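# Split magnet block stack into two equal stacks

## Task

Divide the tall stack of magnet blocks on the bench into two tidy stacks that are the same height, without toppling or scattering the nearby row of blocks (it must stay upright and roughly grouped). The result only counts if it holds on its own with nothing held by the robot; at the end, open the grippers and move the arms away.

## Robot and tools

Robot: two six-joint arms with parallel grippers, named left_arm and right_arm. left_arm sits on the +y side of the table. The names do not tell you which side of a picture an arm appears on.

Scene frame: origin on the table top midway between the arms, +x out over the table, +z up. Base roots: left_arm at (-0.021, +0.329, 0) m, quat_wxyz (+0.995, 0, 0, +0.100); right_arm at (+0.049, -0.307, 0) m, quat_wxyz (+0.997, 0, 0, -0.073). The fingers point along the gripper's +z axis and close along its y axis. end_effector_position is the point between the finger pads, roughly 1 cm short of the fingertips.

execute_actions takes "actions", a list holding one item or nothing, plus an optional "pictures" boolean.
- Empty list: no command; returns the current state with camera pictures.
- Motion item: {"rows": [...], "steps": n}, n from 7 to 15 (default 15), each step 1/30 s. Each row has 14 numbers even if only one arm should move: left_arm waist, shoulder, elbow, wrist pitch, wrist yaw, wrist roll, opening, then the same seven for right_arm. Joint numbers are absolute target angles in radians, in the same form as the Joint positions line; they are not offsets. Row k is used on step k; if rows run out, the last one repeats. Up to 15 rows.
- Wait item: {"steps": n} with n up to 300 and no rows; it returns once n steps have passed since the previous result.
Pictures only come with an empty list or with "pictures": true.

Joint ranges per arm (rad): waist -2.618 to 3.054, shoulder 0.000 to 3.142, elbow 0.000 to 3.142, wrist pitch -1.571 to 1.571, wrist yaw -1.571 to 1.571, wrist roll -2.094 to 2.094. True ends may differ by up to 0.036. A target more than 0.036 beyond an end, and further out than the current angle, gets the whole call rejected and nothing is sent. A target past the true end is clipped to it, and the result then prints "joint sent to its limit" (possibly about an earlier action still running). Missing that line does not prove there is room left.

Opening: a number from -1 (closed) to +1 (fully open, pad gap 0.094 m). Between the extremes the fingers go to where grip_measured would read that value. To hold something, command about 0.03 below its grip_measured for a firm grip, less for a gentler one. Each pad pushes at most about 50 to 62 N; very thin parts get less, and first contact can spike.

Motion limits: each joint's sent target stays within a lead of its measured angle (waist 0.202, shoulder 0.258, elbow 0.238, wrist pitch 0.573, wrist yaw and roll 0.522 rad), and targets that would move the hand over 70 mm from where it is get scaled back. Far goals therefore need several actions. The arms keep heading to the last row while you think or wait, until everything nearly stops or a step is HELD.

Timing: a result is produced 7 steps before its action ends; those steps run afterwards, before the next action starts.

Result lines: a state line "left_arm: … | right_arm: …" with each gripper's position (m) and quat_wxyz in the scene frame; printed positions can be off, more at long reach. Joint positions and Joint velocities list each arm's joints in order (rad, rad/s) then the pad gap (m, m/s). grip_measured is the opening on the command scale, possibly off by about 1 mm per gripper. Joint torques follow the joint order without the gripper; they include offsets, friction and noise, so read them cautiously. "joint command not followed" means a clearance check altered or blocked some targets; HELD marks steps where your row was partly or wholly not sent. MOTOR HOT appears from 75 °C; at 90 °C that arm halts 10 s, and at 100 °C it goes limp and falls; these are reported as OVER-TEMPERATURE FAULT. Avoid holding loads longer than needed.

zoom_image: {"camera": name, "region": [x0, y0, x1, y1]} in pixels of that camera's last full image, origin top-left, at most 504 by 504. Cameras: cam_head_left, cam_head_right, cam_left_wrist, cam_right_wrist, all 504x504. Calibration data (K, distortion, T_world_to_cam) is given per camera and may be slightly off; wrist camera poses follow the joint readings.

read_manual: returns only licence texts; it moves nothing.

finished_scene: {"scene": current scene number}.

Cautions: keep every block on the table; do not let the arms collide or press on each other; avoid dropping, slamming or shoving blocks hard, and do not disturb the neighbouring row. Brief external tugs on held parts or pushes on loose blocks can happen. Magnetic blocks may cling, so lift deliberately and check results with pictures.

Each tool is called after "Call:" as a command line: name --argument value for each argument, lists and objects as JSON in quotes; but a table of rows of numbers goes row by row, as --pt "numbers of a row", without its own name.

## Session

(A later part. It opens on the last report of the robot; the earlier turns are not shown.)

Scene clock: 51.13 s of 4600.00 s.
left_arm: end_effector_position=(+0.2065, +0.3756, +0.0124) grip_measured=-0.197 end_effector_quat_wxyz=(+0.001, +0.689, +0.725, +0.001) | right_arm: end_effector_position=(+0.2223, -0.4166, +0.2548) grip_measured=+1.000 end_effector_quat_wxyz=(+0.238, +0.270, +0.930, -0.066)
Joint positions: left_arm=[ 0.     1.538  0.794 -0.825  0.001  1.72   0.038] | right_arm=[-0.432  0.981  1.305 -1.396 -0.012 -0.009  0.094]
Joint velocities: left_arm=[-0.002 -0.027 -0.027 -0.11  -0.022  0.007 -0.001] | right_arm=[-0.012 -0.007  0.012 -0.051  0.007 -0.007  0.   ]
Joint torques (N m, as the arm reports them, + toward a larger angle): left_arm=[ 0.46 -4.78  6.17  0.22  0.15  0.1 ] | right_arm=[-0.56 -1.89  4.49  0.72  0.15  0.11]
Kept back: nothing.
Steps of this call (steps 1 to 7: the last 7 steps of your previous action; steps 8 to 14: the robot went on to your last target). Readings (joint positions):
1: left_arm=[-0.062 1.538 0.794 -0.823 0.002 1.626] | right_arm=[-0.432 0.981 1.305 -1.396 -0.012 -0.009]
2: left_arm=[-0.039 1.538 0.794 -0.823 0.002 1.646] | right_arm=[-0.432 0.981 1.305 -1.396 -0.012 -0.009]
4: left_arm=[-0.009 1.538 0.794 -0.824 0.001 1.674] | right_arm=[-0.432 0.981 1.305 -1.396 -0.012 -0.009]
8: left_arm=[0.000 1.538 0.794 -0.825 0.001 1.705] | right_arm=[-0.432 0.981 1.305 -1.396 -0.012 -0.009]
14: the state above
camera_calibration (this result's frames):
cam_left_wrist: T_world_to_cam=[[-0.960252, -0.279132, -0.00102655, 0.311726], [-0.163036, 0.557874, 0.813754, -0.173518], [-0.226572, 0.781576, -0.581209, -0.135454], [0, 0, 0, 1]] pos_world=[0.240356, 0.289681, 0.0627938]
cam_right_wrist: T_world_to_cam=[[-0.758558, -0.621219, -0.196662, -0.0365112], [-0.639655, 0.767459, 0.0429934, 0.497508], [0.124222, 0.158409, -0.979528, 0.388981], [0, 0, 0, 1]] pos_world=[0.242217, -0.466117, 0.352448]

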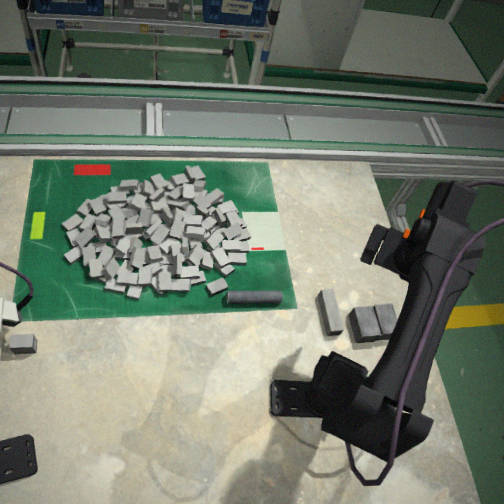

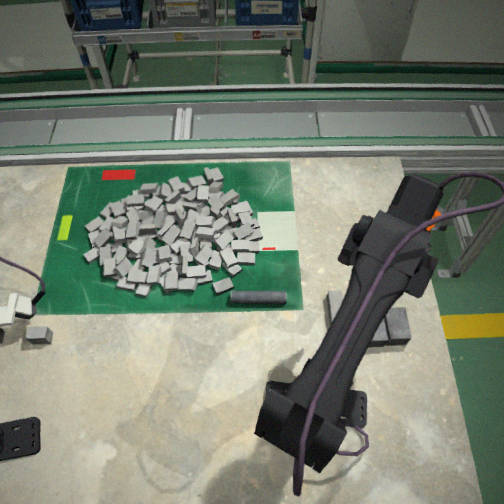

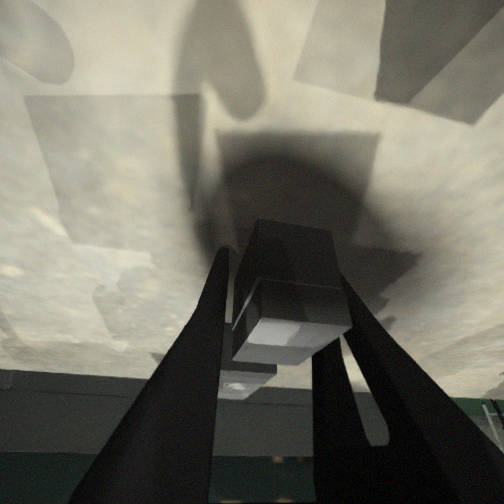

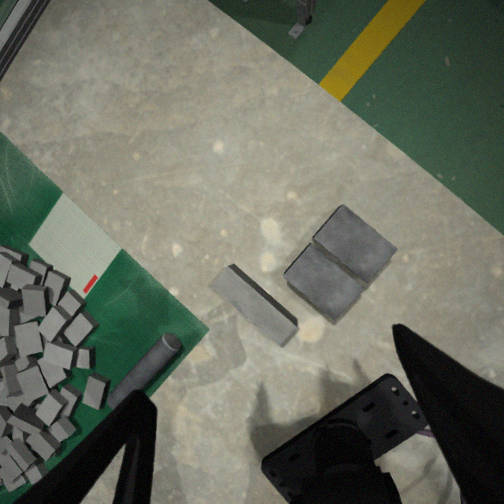

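Call:
execute_actions --actions '[{"rows": [[0.006,1.535,0.796,-0.848,0.014,1.732,-0.24,-0.44,0.97,1.287,-1.407,0,0,1],[0.006,1.535,0.796,-0.851,0.014,1.732,-0.27,-0.44,0.97,1.287,-1.407,0,0,1],[0.006,1.535,0.796,-0.852,0.014,1.732,-0.30,-0.44,0.97,1.287,-1.407,0,0,1],[0.006,1.535,0.796,-0.852,0.014,1.732,-0.32,-0.44,0.97,1.287,-1.407,0,0,1],[0.006,1.535,0.796,-0.85,0.014,1.732,-0.34,-0.44,0.97,1.287,-1.407,0,0,1],[0.006,1.535,0.796,-0.845,0.014,1.732,-0.36,-0.44,0.97,1.287,-1.407,0,0,1],[0.006,1.535,0.796,-0.84,0.014,1.732,-0.38,-0.44,0.97,1.287,-1.407,0,0,1],[0.006,1.535,0.796,-0.835,0.014,1.732,-0.40,-0.44,0.97,1.287,-1.407,0,0,1],[0.006,1.535,0.796,-0.835,0.014,1.732,-0.415,-0.44,0.97,1.287,-1.407,0,0,1],[0.006,1.535,0.796,-0.835,0.014,1.732,-0.43,-0.44,0.97,1.287,-1.407,0,0,1],[0.006,1.535,0.796,-0.835,0.014,1.732,-0.445,-0.44,0.97,1.287,-1.407,0,0,1],[0.006,1.535,0.796,-0.835,0.014,1.732,-0.46,-0.44,0.97,1.287,-1.407,0,0,1],[0.006,1.535,0.796,-0.835,0.014,1.732,-0.47,-0.44,0.97,1.287,-1.407,0,0,1],[0.006,1.535,0.796,-0.835,0.014,1.732,-0.478,-0.44,0.97,1.287,-1.407,0,0,1],[0.006,1.535,0.796,-0.835,0.014,1.732,-0.478,-0.44,0.97,1.287,-1.407,0,0,1]], "steps": 15}]'

Call:
execute_actions --actions '[{"rows": [[0.006,1.535,0.796,-0.835,0.014,1.732,-0.478,-0.44,0.97,1.287,-1.407,0,0,1],[0.006,1.535,0.796,-0.835,0.014,1.732,-0.465,-0.44,0.97,1.287,-1.407,0,0,1],[0.006,1.535,0.796,-0.835,0.014,1.732,-0.45,-0.44,0.97,1.287,-1.407,0,0,1],[0.006,1.535,0.796,-0.835,0.014,1.732,-0.43,-0.44,0.97,1.287,-1.407,0,0,1],[0.006,1.535,0.796,-0.835,0.014,1.732,-0.36,-0.44,0.97,1.287,-1.407,0,0,1],[0.006,1.535,0.796,-0.835,0.014,1.732,-0.2,-0.44,0.97,1.287,-1.407,0,0,1],[0.006,1.535,0.796,-0.835,0.014,1.732,0.0,-0.44,0.97,1.287,-1.407,0,0,1],[0.006,1.535,0.796,-0.835,0.014,1.732,0.2,-0.44,0.97,1.287,-1.407,0,0,1]], "steps": 8}]'

Call:
execute_actions --actions '[{"steps": 12}]' --pictures true

Scene clock: 52.47 s of 4600.00 s.
left_arm: end_effector_position=(+0.2056, +0.3755, +0.0124) grip_measured=-0.389 end_effector_quat_wxyz=(-0.000, +0.691, +0.723, -0.001) | right_arm: end_effector_position=(+0.2223, -0.4166, +0.2548) grip_measured=+1.000 end_effector_quat_wxyz=(+0.238, +0.270, +0.930, -0.066)
Joint positions: left_arm=[ 0.     1.538  0.794 -0.829  0.001  1.726  0.029] | right_arm=[-0.432  0.981  1.305 -1.396 -0.012 -0.009  0.094]
Joint velocities: left_arm=[-0.002 -0.002 -0.007 -0.051 -0.051  0.037 -0.017] | right_arm=[ 0.002 -0.002  0.007 -0.007 -0.037 -0.037  0.   ]
Joint torques (N m, as the arm reports them, + toward a larger angle): left_arm=[ 0.51 -4.71  6.22  0.35  0.18  0.09] | right_arm=[-0.61 -1.88  4.5   0.71  0.16  0.11]
Steps of this call (steps 1 to 30: the robot went on to your last target; steps 31 to 32: nothing new was sent; steps 33 to 40: the first 8 steps of this action). Readings (joint positions):
33: left_arm=[0.000 1.538 0.794 -0.825 0.001 1.726] | right_arm=[-0.432 0.981 1.305 -1.396 -0.012 -0.009]
34: left_arm=[0.000 1.538 0.794 -0.826 0.001 1.726] | right_arm=[-0.432 0.981 1.305 -1.396 -0.012 -0.009]
36: left_arm=[0.000 1.538 0.794 -0.828 0.001 1.726] | right_arm=[-0.432 0.981 1.305 -1.396 -0.012 -0.009]
40: the state above

Scene clock: 52.73 s of 4600.00 s.
left_arm: end_effector_position=(+0.2056, +0.3755, +0.0124) grip_measured=-0.452 end_effector_quat_wxyz=(-0.000, +0.691, +0.723, -0.001) | right_arm: end_effector_position=(+0.2223, -0.4166, +0.2548) grip_measured=+1.000 end_effector_quat_wxyz=(+0.238, +0.270, +0.930, -0.066)
Joint positions: left_arm=[ 0.     1.538  0.794 -0.829  0.001  1.726  0.026] | right_arm=[-0.432  0.981  1.305 -1.396 -0.012 -0.009  0.094]
Joint velocities: left_arm=[ 0.017  0.007 -0.002  0.037  0.022  0.037 -0.001] | right_arm=[-0.012 -0.002  0.007 -0.007 -0.066  0.022  0.   ]
Joint torques (N m, as the arm reports them, + toward a larger angle): left_arm=[ 0.57 -4.68  6.13  0.33  0.18  0.08] | right_arm=[-0.56 -1.89  4.49  0.72  0.15  0.11]
Steps of this call (steps 1 to 7: the last 7 steps of your previous action; step 8: the first step of this action). Readings (joint positions):
8: the state above

Scene clock: 53.13 s of 4600.00 s.
left_arm: end_effector_position=(+0.2056, +0.3755, +0.0124) grip_measured=+0.197 end_effector_quat_wxyz=(-0.000, +0.691, +0.723, -0.001) | right_arm: end_effector_position=(+0.2223, -0.4166, +0.2548) grip_measured=+1.000 end_effector_quat_wxyz=(+0.238, +0.270, +0.930, -0.066)
Joint positions: left_arm=[ 0.     1.538  0.794 -0.829  0.001  1.726  0.056] | right_arm=[-0.432  0.981  1.305 -1.396 -0.012 -0.009  0.094]
Joint velocities: left_arm=[ 0.002 -0.012  0.002 -0.081 -0.022  0.007  0.   ] | right_arm=[ 0.007  0.007 -0.007  0.066 -0.037  0.007  0.   ]
Joint torques (N m, as the arm reports them, + toward a larger angle): left_arm=[ 0.52 -4.71  6.12  0.35  0.16  0.08] | right_arm=[-0.58 -1.84  4.48  0.73  0.14  0.11]
Kept back: nothing.
Steps of this call (steps 1 to 7: the last 7 steps of your previous action; steps 8 to 12: the robot went on to your last target). Readings (joint positions):
1: left_arm=[0.000 1.538 0.794 -0.829 0.001 1.726] | right_arm=[-0.432 0.981 1.305 -1.396 -0.012 -0.009]
2: left_arm=[0.000 1.538 0.794 -0.829 0.001 1.726] | right_arm=[-0.432 0.981 1.305 -1.396 -0.012 -0.009]
4: left_arm=[0.000 1.538 0.794 -0.829 0.001 1.726] | right_arm=[-0.432 0.981 1.305 -1.396 -0.012 -0.009]
8: left_arm=[0.000 1.538 0.794 -0.829 0.001 1.726] | right_arm=[-0.432 0.981 1.305 -1.396 -0.012 -0.009]
12: the state above
camera_calibration (this result's frames):
cam_left_wrist: T_world_to_cam=[[-0.962039, -0.272899, 0.00277054, 0.30876], [-0.156375, 0.559527, 0.813927, -0.175556], [-0.22367, 0.782596, -0.580961, -0.136499], [0, 0, 0, 1]] pos_world=[0.239056, 0.289312, 0.0627339]
cam_right_wrist: T_world_to_cam=[[-0.758558, -0.621219, -0.196662, -0.0365112], [-0.639655, 0.767459, 0.0429934, 0.497508], [0.124222, 0.158409, -0.979528, 0.388981], [0, 0, 0, 1]] pos_world=[0.242217, -0.466117, 0.352448]

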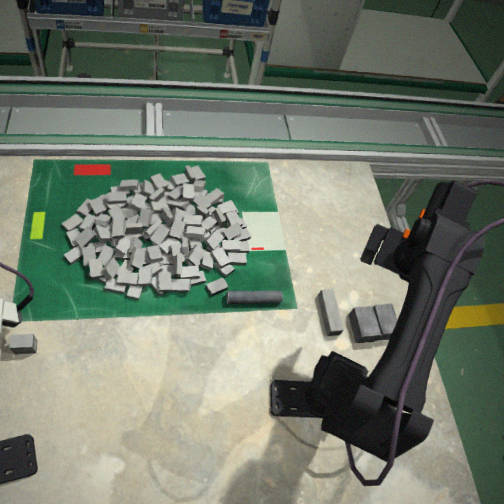

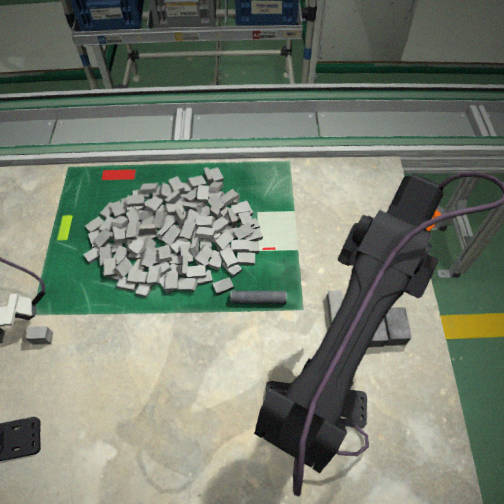

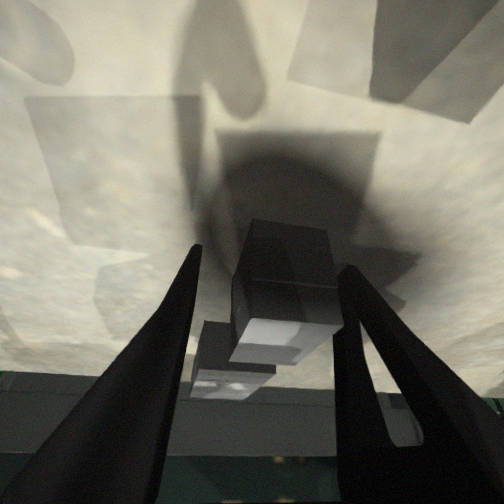

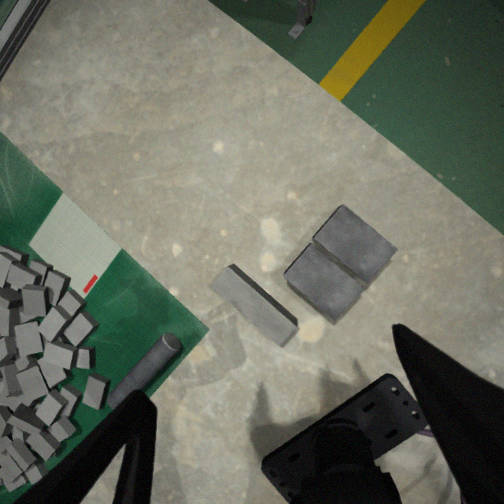

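Call:
zoom_image --camera "cam_left_wrist" --region '[180, 205, 370, 410]'

Call:
zoom_image --camera "cam_head_right" --region '[10, 315, 70, 355]'

Region (180, 205, 370, 410) of cam_left_wrist's 504x504 image, scaled by 2.459, with more detail than that image has; it fills the left 467 columns of this view, and the rest is white.

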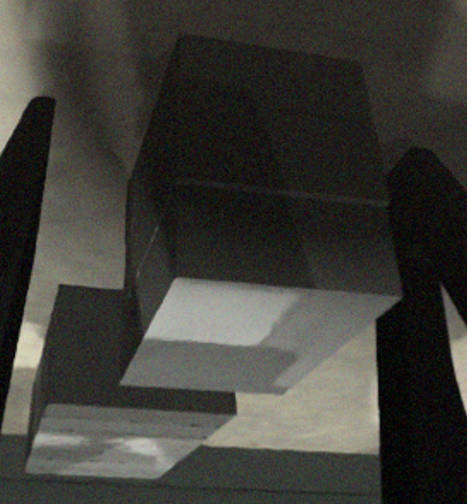

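Region (10, 315, 70, 355) of cam_head_right's 504x504 image, scaled by 8.400, with more detail than that image has.

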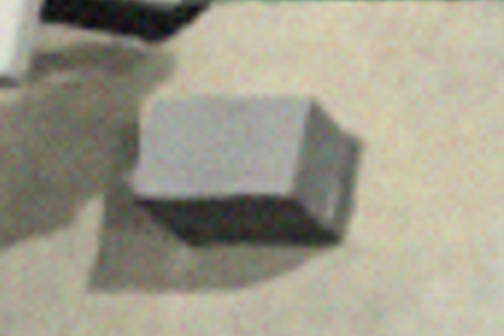

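Call:
execute_actions --actions '[{"rows": [[0.006,1.525,0.81,-0.855,0.014,1.732,0.3,-0.44,0.97,1.287,-1.407,0,0,1],[0.006,1.505,0.825,-0.878,0.014,1.732,0.4,-0.44,0.97,1.287,-1.407,0,0,1],[0.006,1.478,0.834,-0.902,0.014,1.732,0.5,-0.44,0.97,1.287,-1.407,0,0,1],[0.006,1.445,0.841,-0.928,0.014,1.732,0.6,-0.44,0.97,1.287,-1.407,0,0,1],[0.006,1.409,0.848,-0.955,0.014,1.732,0.6,-0.44,0.97,1.287,-1.407,0,0,1],[0.006,1.373,0.855,-0.98,0.014,1.732,0.6,-0.44,0.97,1.287,-1.407,0,0,1],[0.006,1.336,0.863,-1.005,0.014,1.732,0.6,-0.44,0.97,1.287,-1.407,0,0,1],[0.006,1.30,0.871,-1.03,0.014,1.732,0.6,-0.44,0.97,1.287,-1.407,0,0,1],[0.006,1.263,0.878,-1.054,0.014,1.732,0.6,-0.44,0.97,1.287,-1.407,0,0,1],[0.006,1.227,0.886,-1.078,0.014,1.732,0.6,-0.44,0.97,1.287,-1.407,0,0,1],[0.006,1.19,0.894,-1.101,0.014,1.732,0.6,-0.44,0.97,1.287,-1.407,0,0,1],[0.006,1.154,0.902,-1.124,0.014,1.732,0.6,-0.44,0.97,1.287,-1.407,0,0,1],[0.006,1.117,0.909,-1.147,0.014,1.732,0.6,-0.44,0.97,1.287,-1.407,0,0,1],[0.006,1.081,0.917,-1.17,0.014,1.732,0.6,-0.44,0.97,1.287,-1.407,0,0,1],[0.006,1.044,0.925,-1.193,0.014,1.732,0.6,-0.44,0.97,1.287,-1.407,0,0,1]], "steps": 15}]'

Call:
execute_actions --actions '[{"rows": [[0.006,1.008,0.933,-1.216,0.014,1.732,0.6,-0.44,0.97,1.287,-1.407,0,0,1],[0.006,0.971,0.94,-1.236,0.014,1.732,0.6,-0.44,0.97,1.287,-1.407,0,0,1],[0.006,0.935,0.948,-1.255,0.014,1.732,0.6,-0.44,0.97,1.287,-1.407,0,0,1],[0.006,0.902,0.955,-1.271,0.014,1.732,0.6,-0.44,0.97,1.287,-1.407,0,0,1],[0.006,0.873,0.961,-1.285,0.014,1.732,0.6,-0.44,0.97,1.287,-1.407,0,0,1],[0.006,0.847,0.967,-1.296,0.014,1.732,0.6,-0.44,0.97,1.287,-1.407,0,0,1],[0.006,0.825,0.971,-1.304,0.014,1.732,0.6,-0.44,0.97,1.287,-1.407,0,0,1],[0.006,0.807,0.975,-1.31,0.014,1.732,0.6,-0.44,0.97,1.287,-1.407,0,0,1],[0.006,0.794,0.978,-1.31,0.014,1.732,0.6,-0.44,0.97,1.287,-1.407,0,0,1],[0.006,0.785,0.98,-1.31,0.014,1.732,0.6,-0.44,0.97,1.287,-1.407,0,0,1]], "steps": 10}]'

Call:
execute_actions --actions '[{"steps": 14}]' --pictures true

Scene clock: 56.30 s of 4600.00 s.
left_arm: end_effector_position=(+0.2035, +0.3750, +0.0491) grip_measured=+0.597 end_effector_quat_wxyz=(+0.021, +0.691, +0.722, +0.030) | right_arm: end_effector_position=(+0.2223, -0.4166, +0.2548) grip_measured=+1.000 end_effector_quat_wxyz=(+0.238, +0.270, +0.930, -0.066)
Joint positions: left_arm=[ 0.     1.39   0.821 -0.928  0.001  1.726  0.075] | right_arm=[-0.432  0.981  1.305 -1.396 -0.012 -0.009  0.094]
Joint velocities: left_arm=[-0.007 -1.14   0.31  -0.593  0.022 -0.022  0.001] | right_arm=[ 0.017 -0.012 -0.002  0.022  0.007  0.037  0.   ]
Joint torques (N m, as the arm reports them, + toward a larger angle): left_arm=[ 0.51 -5.39  9.48  0.4   0.14  0.07] | right_arm=[-0.58 -1.86  4.46  0.71  0.14  0.12]
Steps of this call (steps 1 to 15: the robot went on to your last target; steps 16 to 87: nothing new was sent; steps 88 to 95: the first 8 steps of this action). Readings (joint positions):
88: left_arm=[0.000 1.538 0.794 -0.830 0.001 1.726] | right_arm=[-0.432 0.981 1.305 -1.396 -0.012 -0.009]
89: left_arm=[0.000 1.537 0.794 -0.833 0.001 1.726] | right_arm=[-0.432 0.981 1.305 -1.396 -0.012 -0.009]
91: left_arm=[0.000 1.517 0.795 -0.852 0.001 1.726] | right_arm=[-0.432 0.981 1.305 -1.396 -0.012 -0.009]
95: the state above

Scene clock: 56.63 s of 4600.00 s.
left_arm: end_effector_position=(+0.1842, +0.3711, +0.1416) grip_measured=+0.597 end_effector_quat_wxyz=(+0.093, +0.682, +0.713, +0.134) | right_arm: end_effector_position=(+0.2223, -0.4166, +0.2548) grip_measured=+1.000 end_effector_quat_wxyz=(+0.238, +0.270, +0.930, -0.066)
Joint positions: left_arm=[ 0.     1.012  0.908 -1.139  0.001  1.728  0.075] | right_arm=[-0.432  0.981  1.305 -1.396 -0.012 -0.009  0.094]
Joint velocities: left_arm=[ 0.002 -1.028  0.193 -0.725  0.022 -0.125 -0.002] | right_arm=[-0.012 -0.017 -0.002  0.022  0.007 -0.022  0.   ]
Joint torques (N m, as the arm reports them, + toward a larger angle): left_arm=[ 0.44 -2.3   9.84  0.94  0.16  0.05] | right_arm=[-0.57 -1.9   4.51  0.71  0.15  0.11]
Steps of this call (steps 1 to 7: the last 7 steps of your previous action; steps 8 to 10: the first 3 steps of this action). Readings (joint positions):
8: left_arm=[0.000 1.083 0.895 -1.093 0.001 1.727] | right_arm=[-0.432 0.981 1.305 -1.396 -0.012 -0.009]
9: left_arm=[0.000 1.048 0.902 -1.116 0.001 1.728] | right_arm=[-0.432 0.981 1.305 -1.396 -0.012 -0.009]
10: the state above

Scene clock: 57.10 s of 4600.00 s.
left_arm: end_effector_position=(+0.1485, +0.3639, +0.1810) grip_measured=+0.597 end_effector_quat_wxyz=(+0.125, +0.676, +0.704, +0.180) | right_arm: end_effector_position=(+0.2223, -0.4166, +0.2548) grip_measured=+1.000 end_effector_quat_wxyz=(+0.238, +0.270, +0.930, -0.066)
Joint positions: left_arm=[ 0.     0.794  0.956 -1.29   0.001  1.73   0.075] | right_arm=[-0.432  0.981  1.305 -1.396 -0.012 -0.009  0.094]
Joint velocities: left_arm=[ 0.007  0.002  0.012  0.007  0.007 -0.007 -0.001] | right_arm=[-0.012 -0.002  0.002 -0.081  0.007  0.022  0.   ]
Joint torques (N m, as the arm reports them, + toward a larger angle): left_arm=[ 0.45 -0.09  9.14  1.2   0.16  0.01] | right_arm=[-0.57 -1.84  4.49  0.72  0.15  0.1 ]
Kept back: nothing.
Steps of this call (steps 1 to 7: the last 7 steps of your previous action; steps 8 to 14: the robot went on to your last target). Readings (joint positions):
1: left_arm=[0.000 0.976 0.915 -1.161 0.001 1.728] | right_arm=[-0.432 0.981 1.305 -1.396 -0.012 -0.009]
2: left_arm=[0.000 0.941 0.922 -1.182 0.001 1.728] | right_arm=[-0.432 0.981 1.305 -1.396 -0.012 -0.009]
4: left_arm=[0.000 0.879 0.936 -1.219 0.001 1.729] | right_arm=[-0.432 0.981 1.305 -1.396 -0.012 -0.009]
8: left_arm=[0.000 0.802 0.954 -1.268 0.001 1.730] | right_arm=[-0.432 0.981 1.305 -1.396 -0.012 -0.009]
14: the state above
camera_calibration (this result's frames):
cam_left_wrist: T_world_to_cam=[[-0.869452, -0.250202, -0.425972, 0.305816], [-0.493128, 0.491258, 0.717977, -0.223031], [0.0296231, 0.834305, -0.550507, -0.10416], [0, 0, 0, 1]] pos_world=[0.158995, 0.272983, 0.23306]
cam_right_wrist: T_world_to_cam=[[-0.758558, -0.621219, -0.196662, -0.0365112], [-0.639655, 0.767459, 0.0429934, 0.497508], [0.124222, 0.158409, -0.979528, 0.388981], [0, 0, 0, 1]] pos_world=[0.242217, -0.466117, 0.352448]

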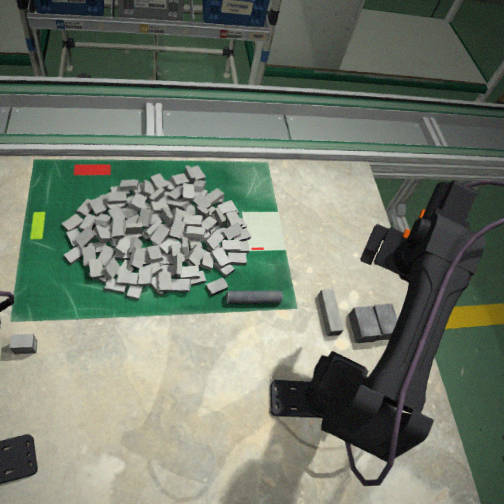

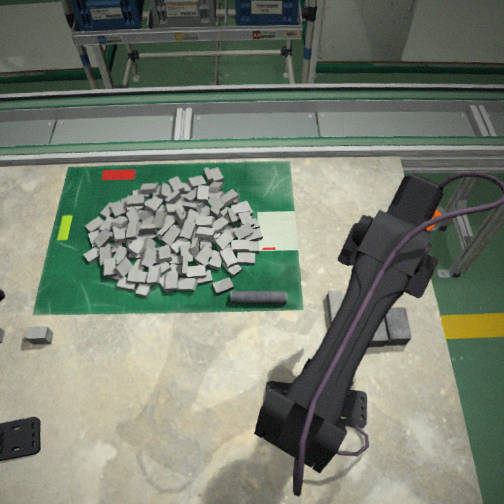

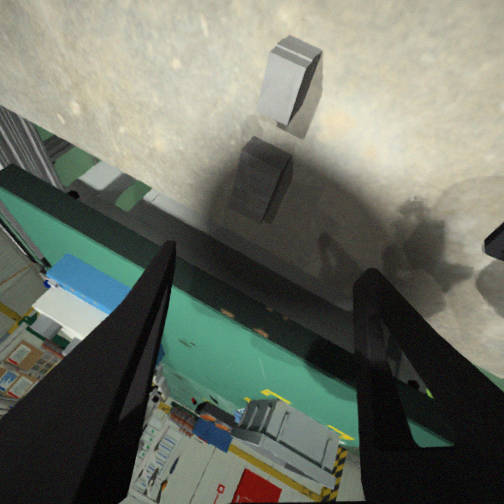

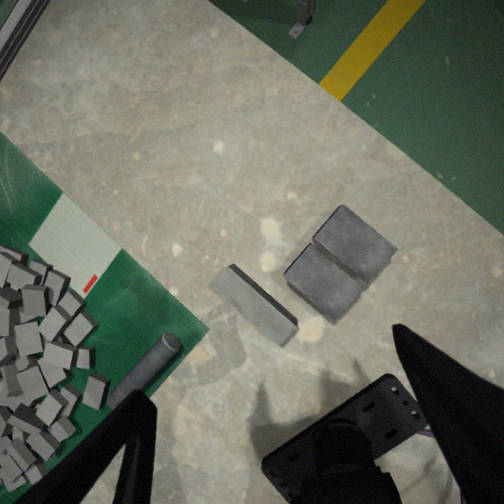

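Call:
zoom_image --camera "cam_left_wrist" --region '[200, 20, 360, 240]'

Call:
zoom_image --camera "cam_head_left" --region '[0, 322, 60, 362]'

Region (200, 20, 360, 240) of cam_left_wrist's 504x504 image, scaled by 2.291, with more detail than that image has; it fills the left 367 columns of this view, and the rest is white.

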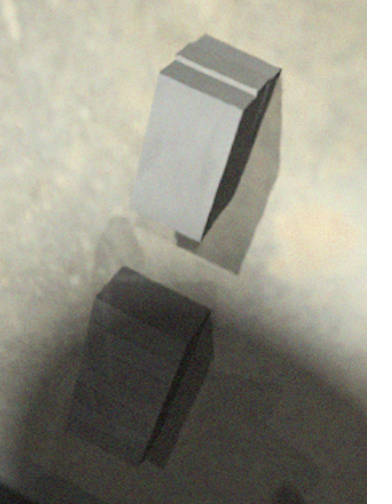

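Region (0, 322, 60, 362) of cam_head_left's 504x504 image, scaled by 8.400, with more detail than that image has.

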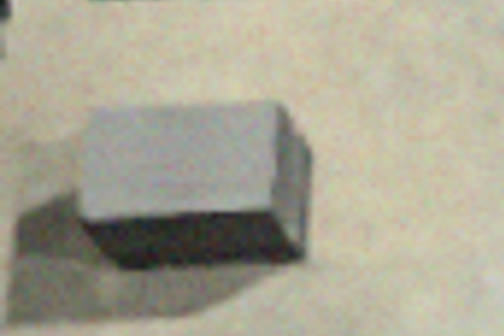

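Call:
finished_scene --scene 1

The scene is finished: the task was done.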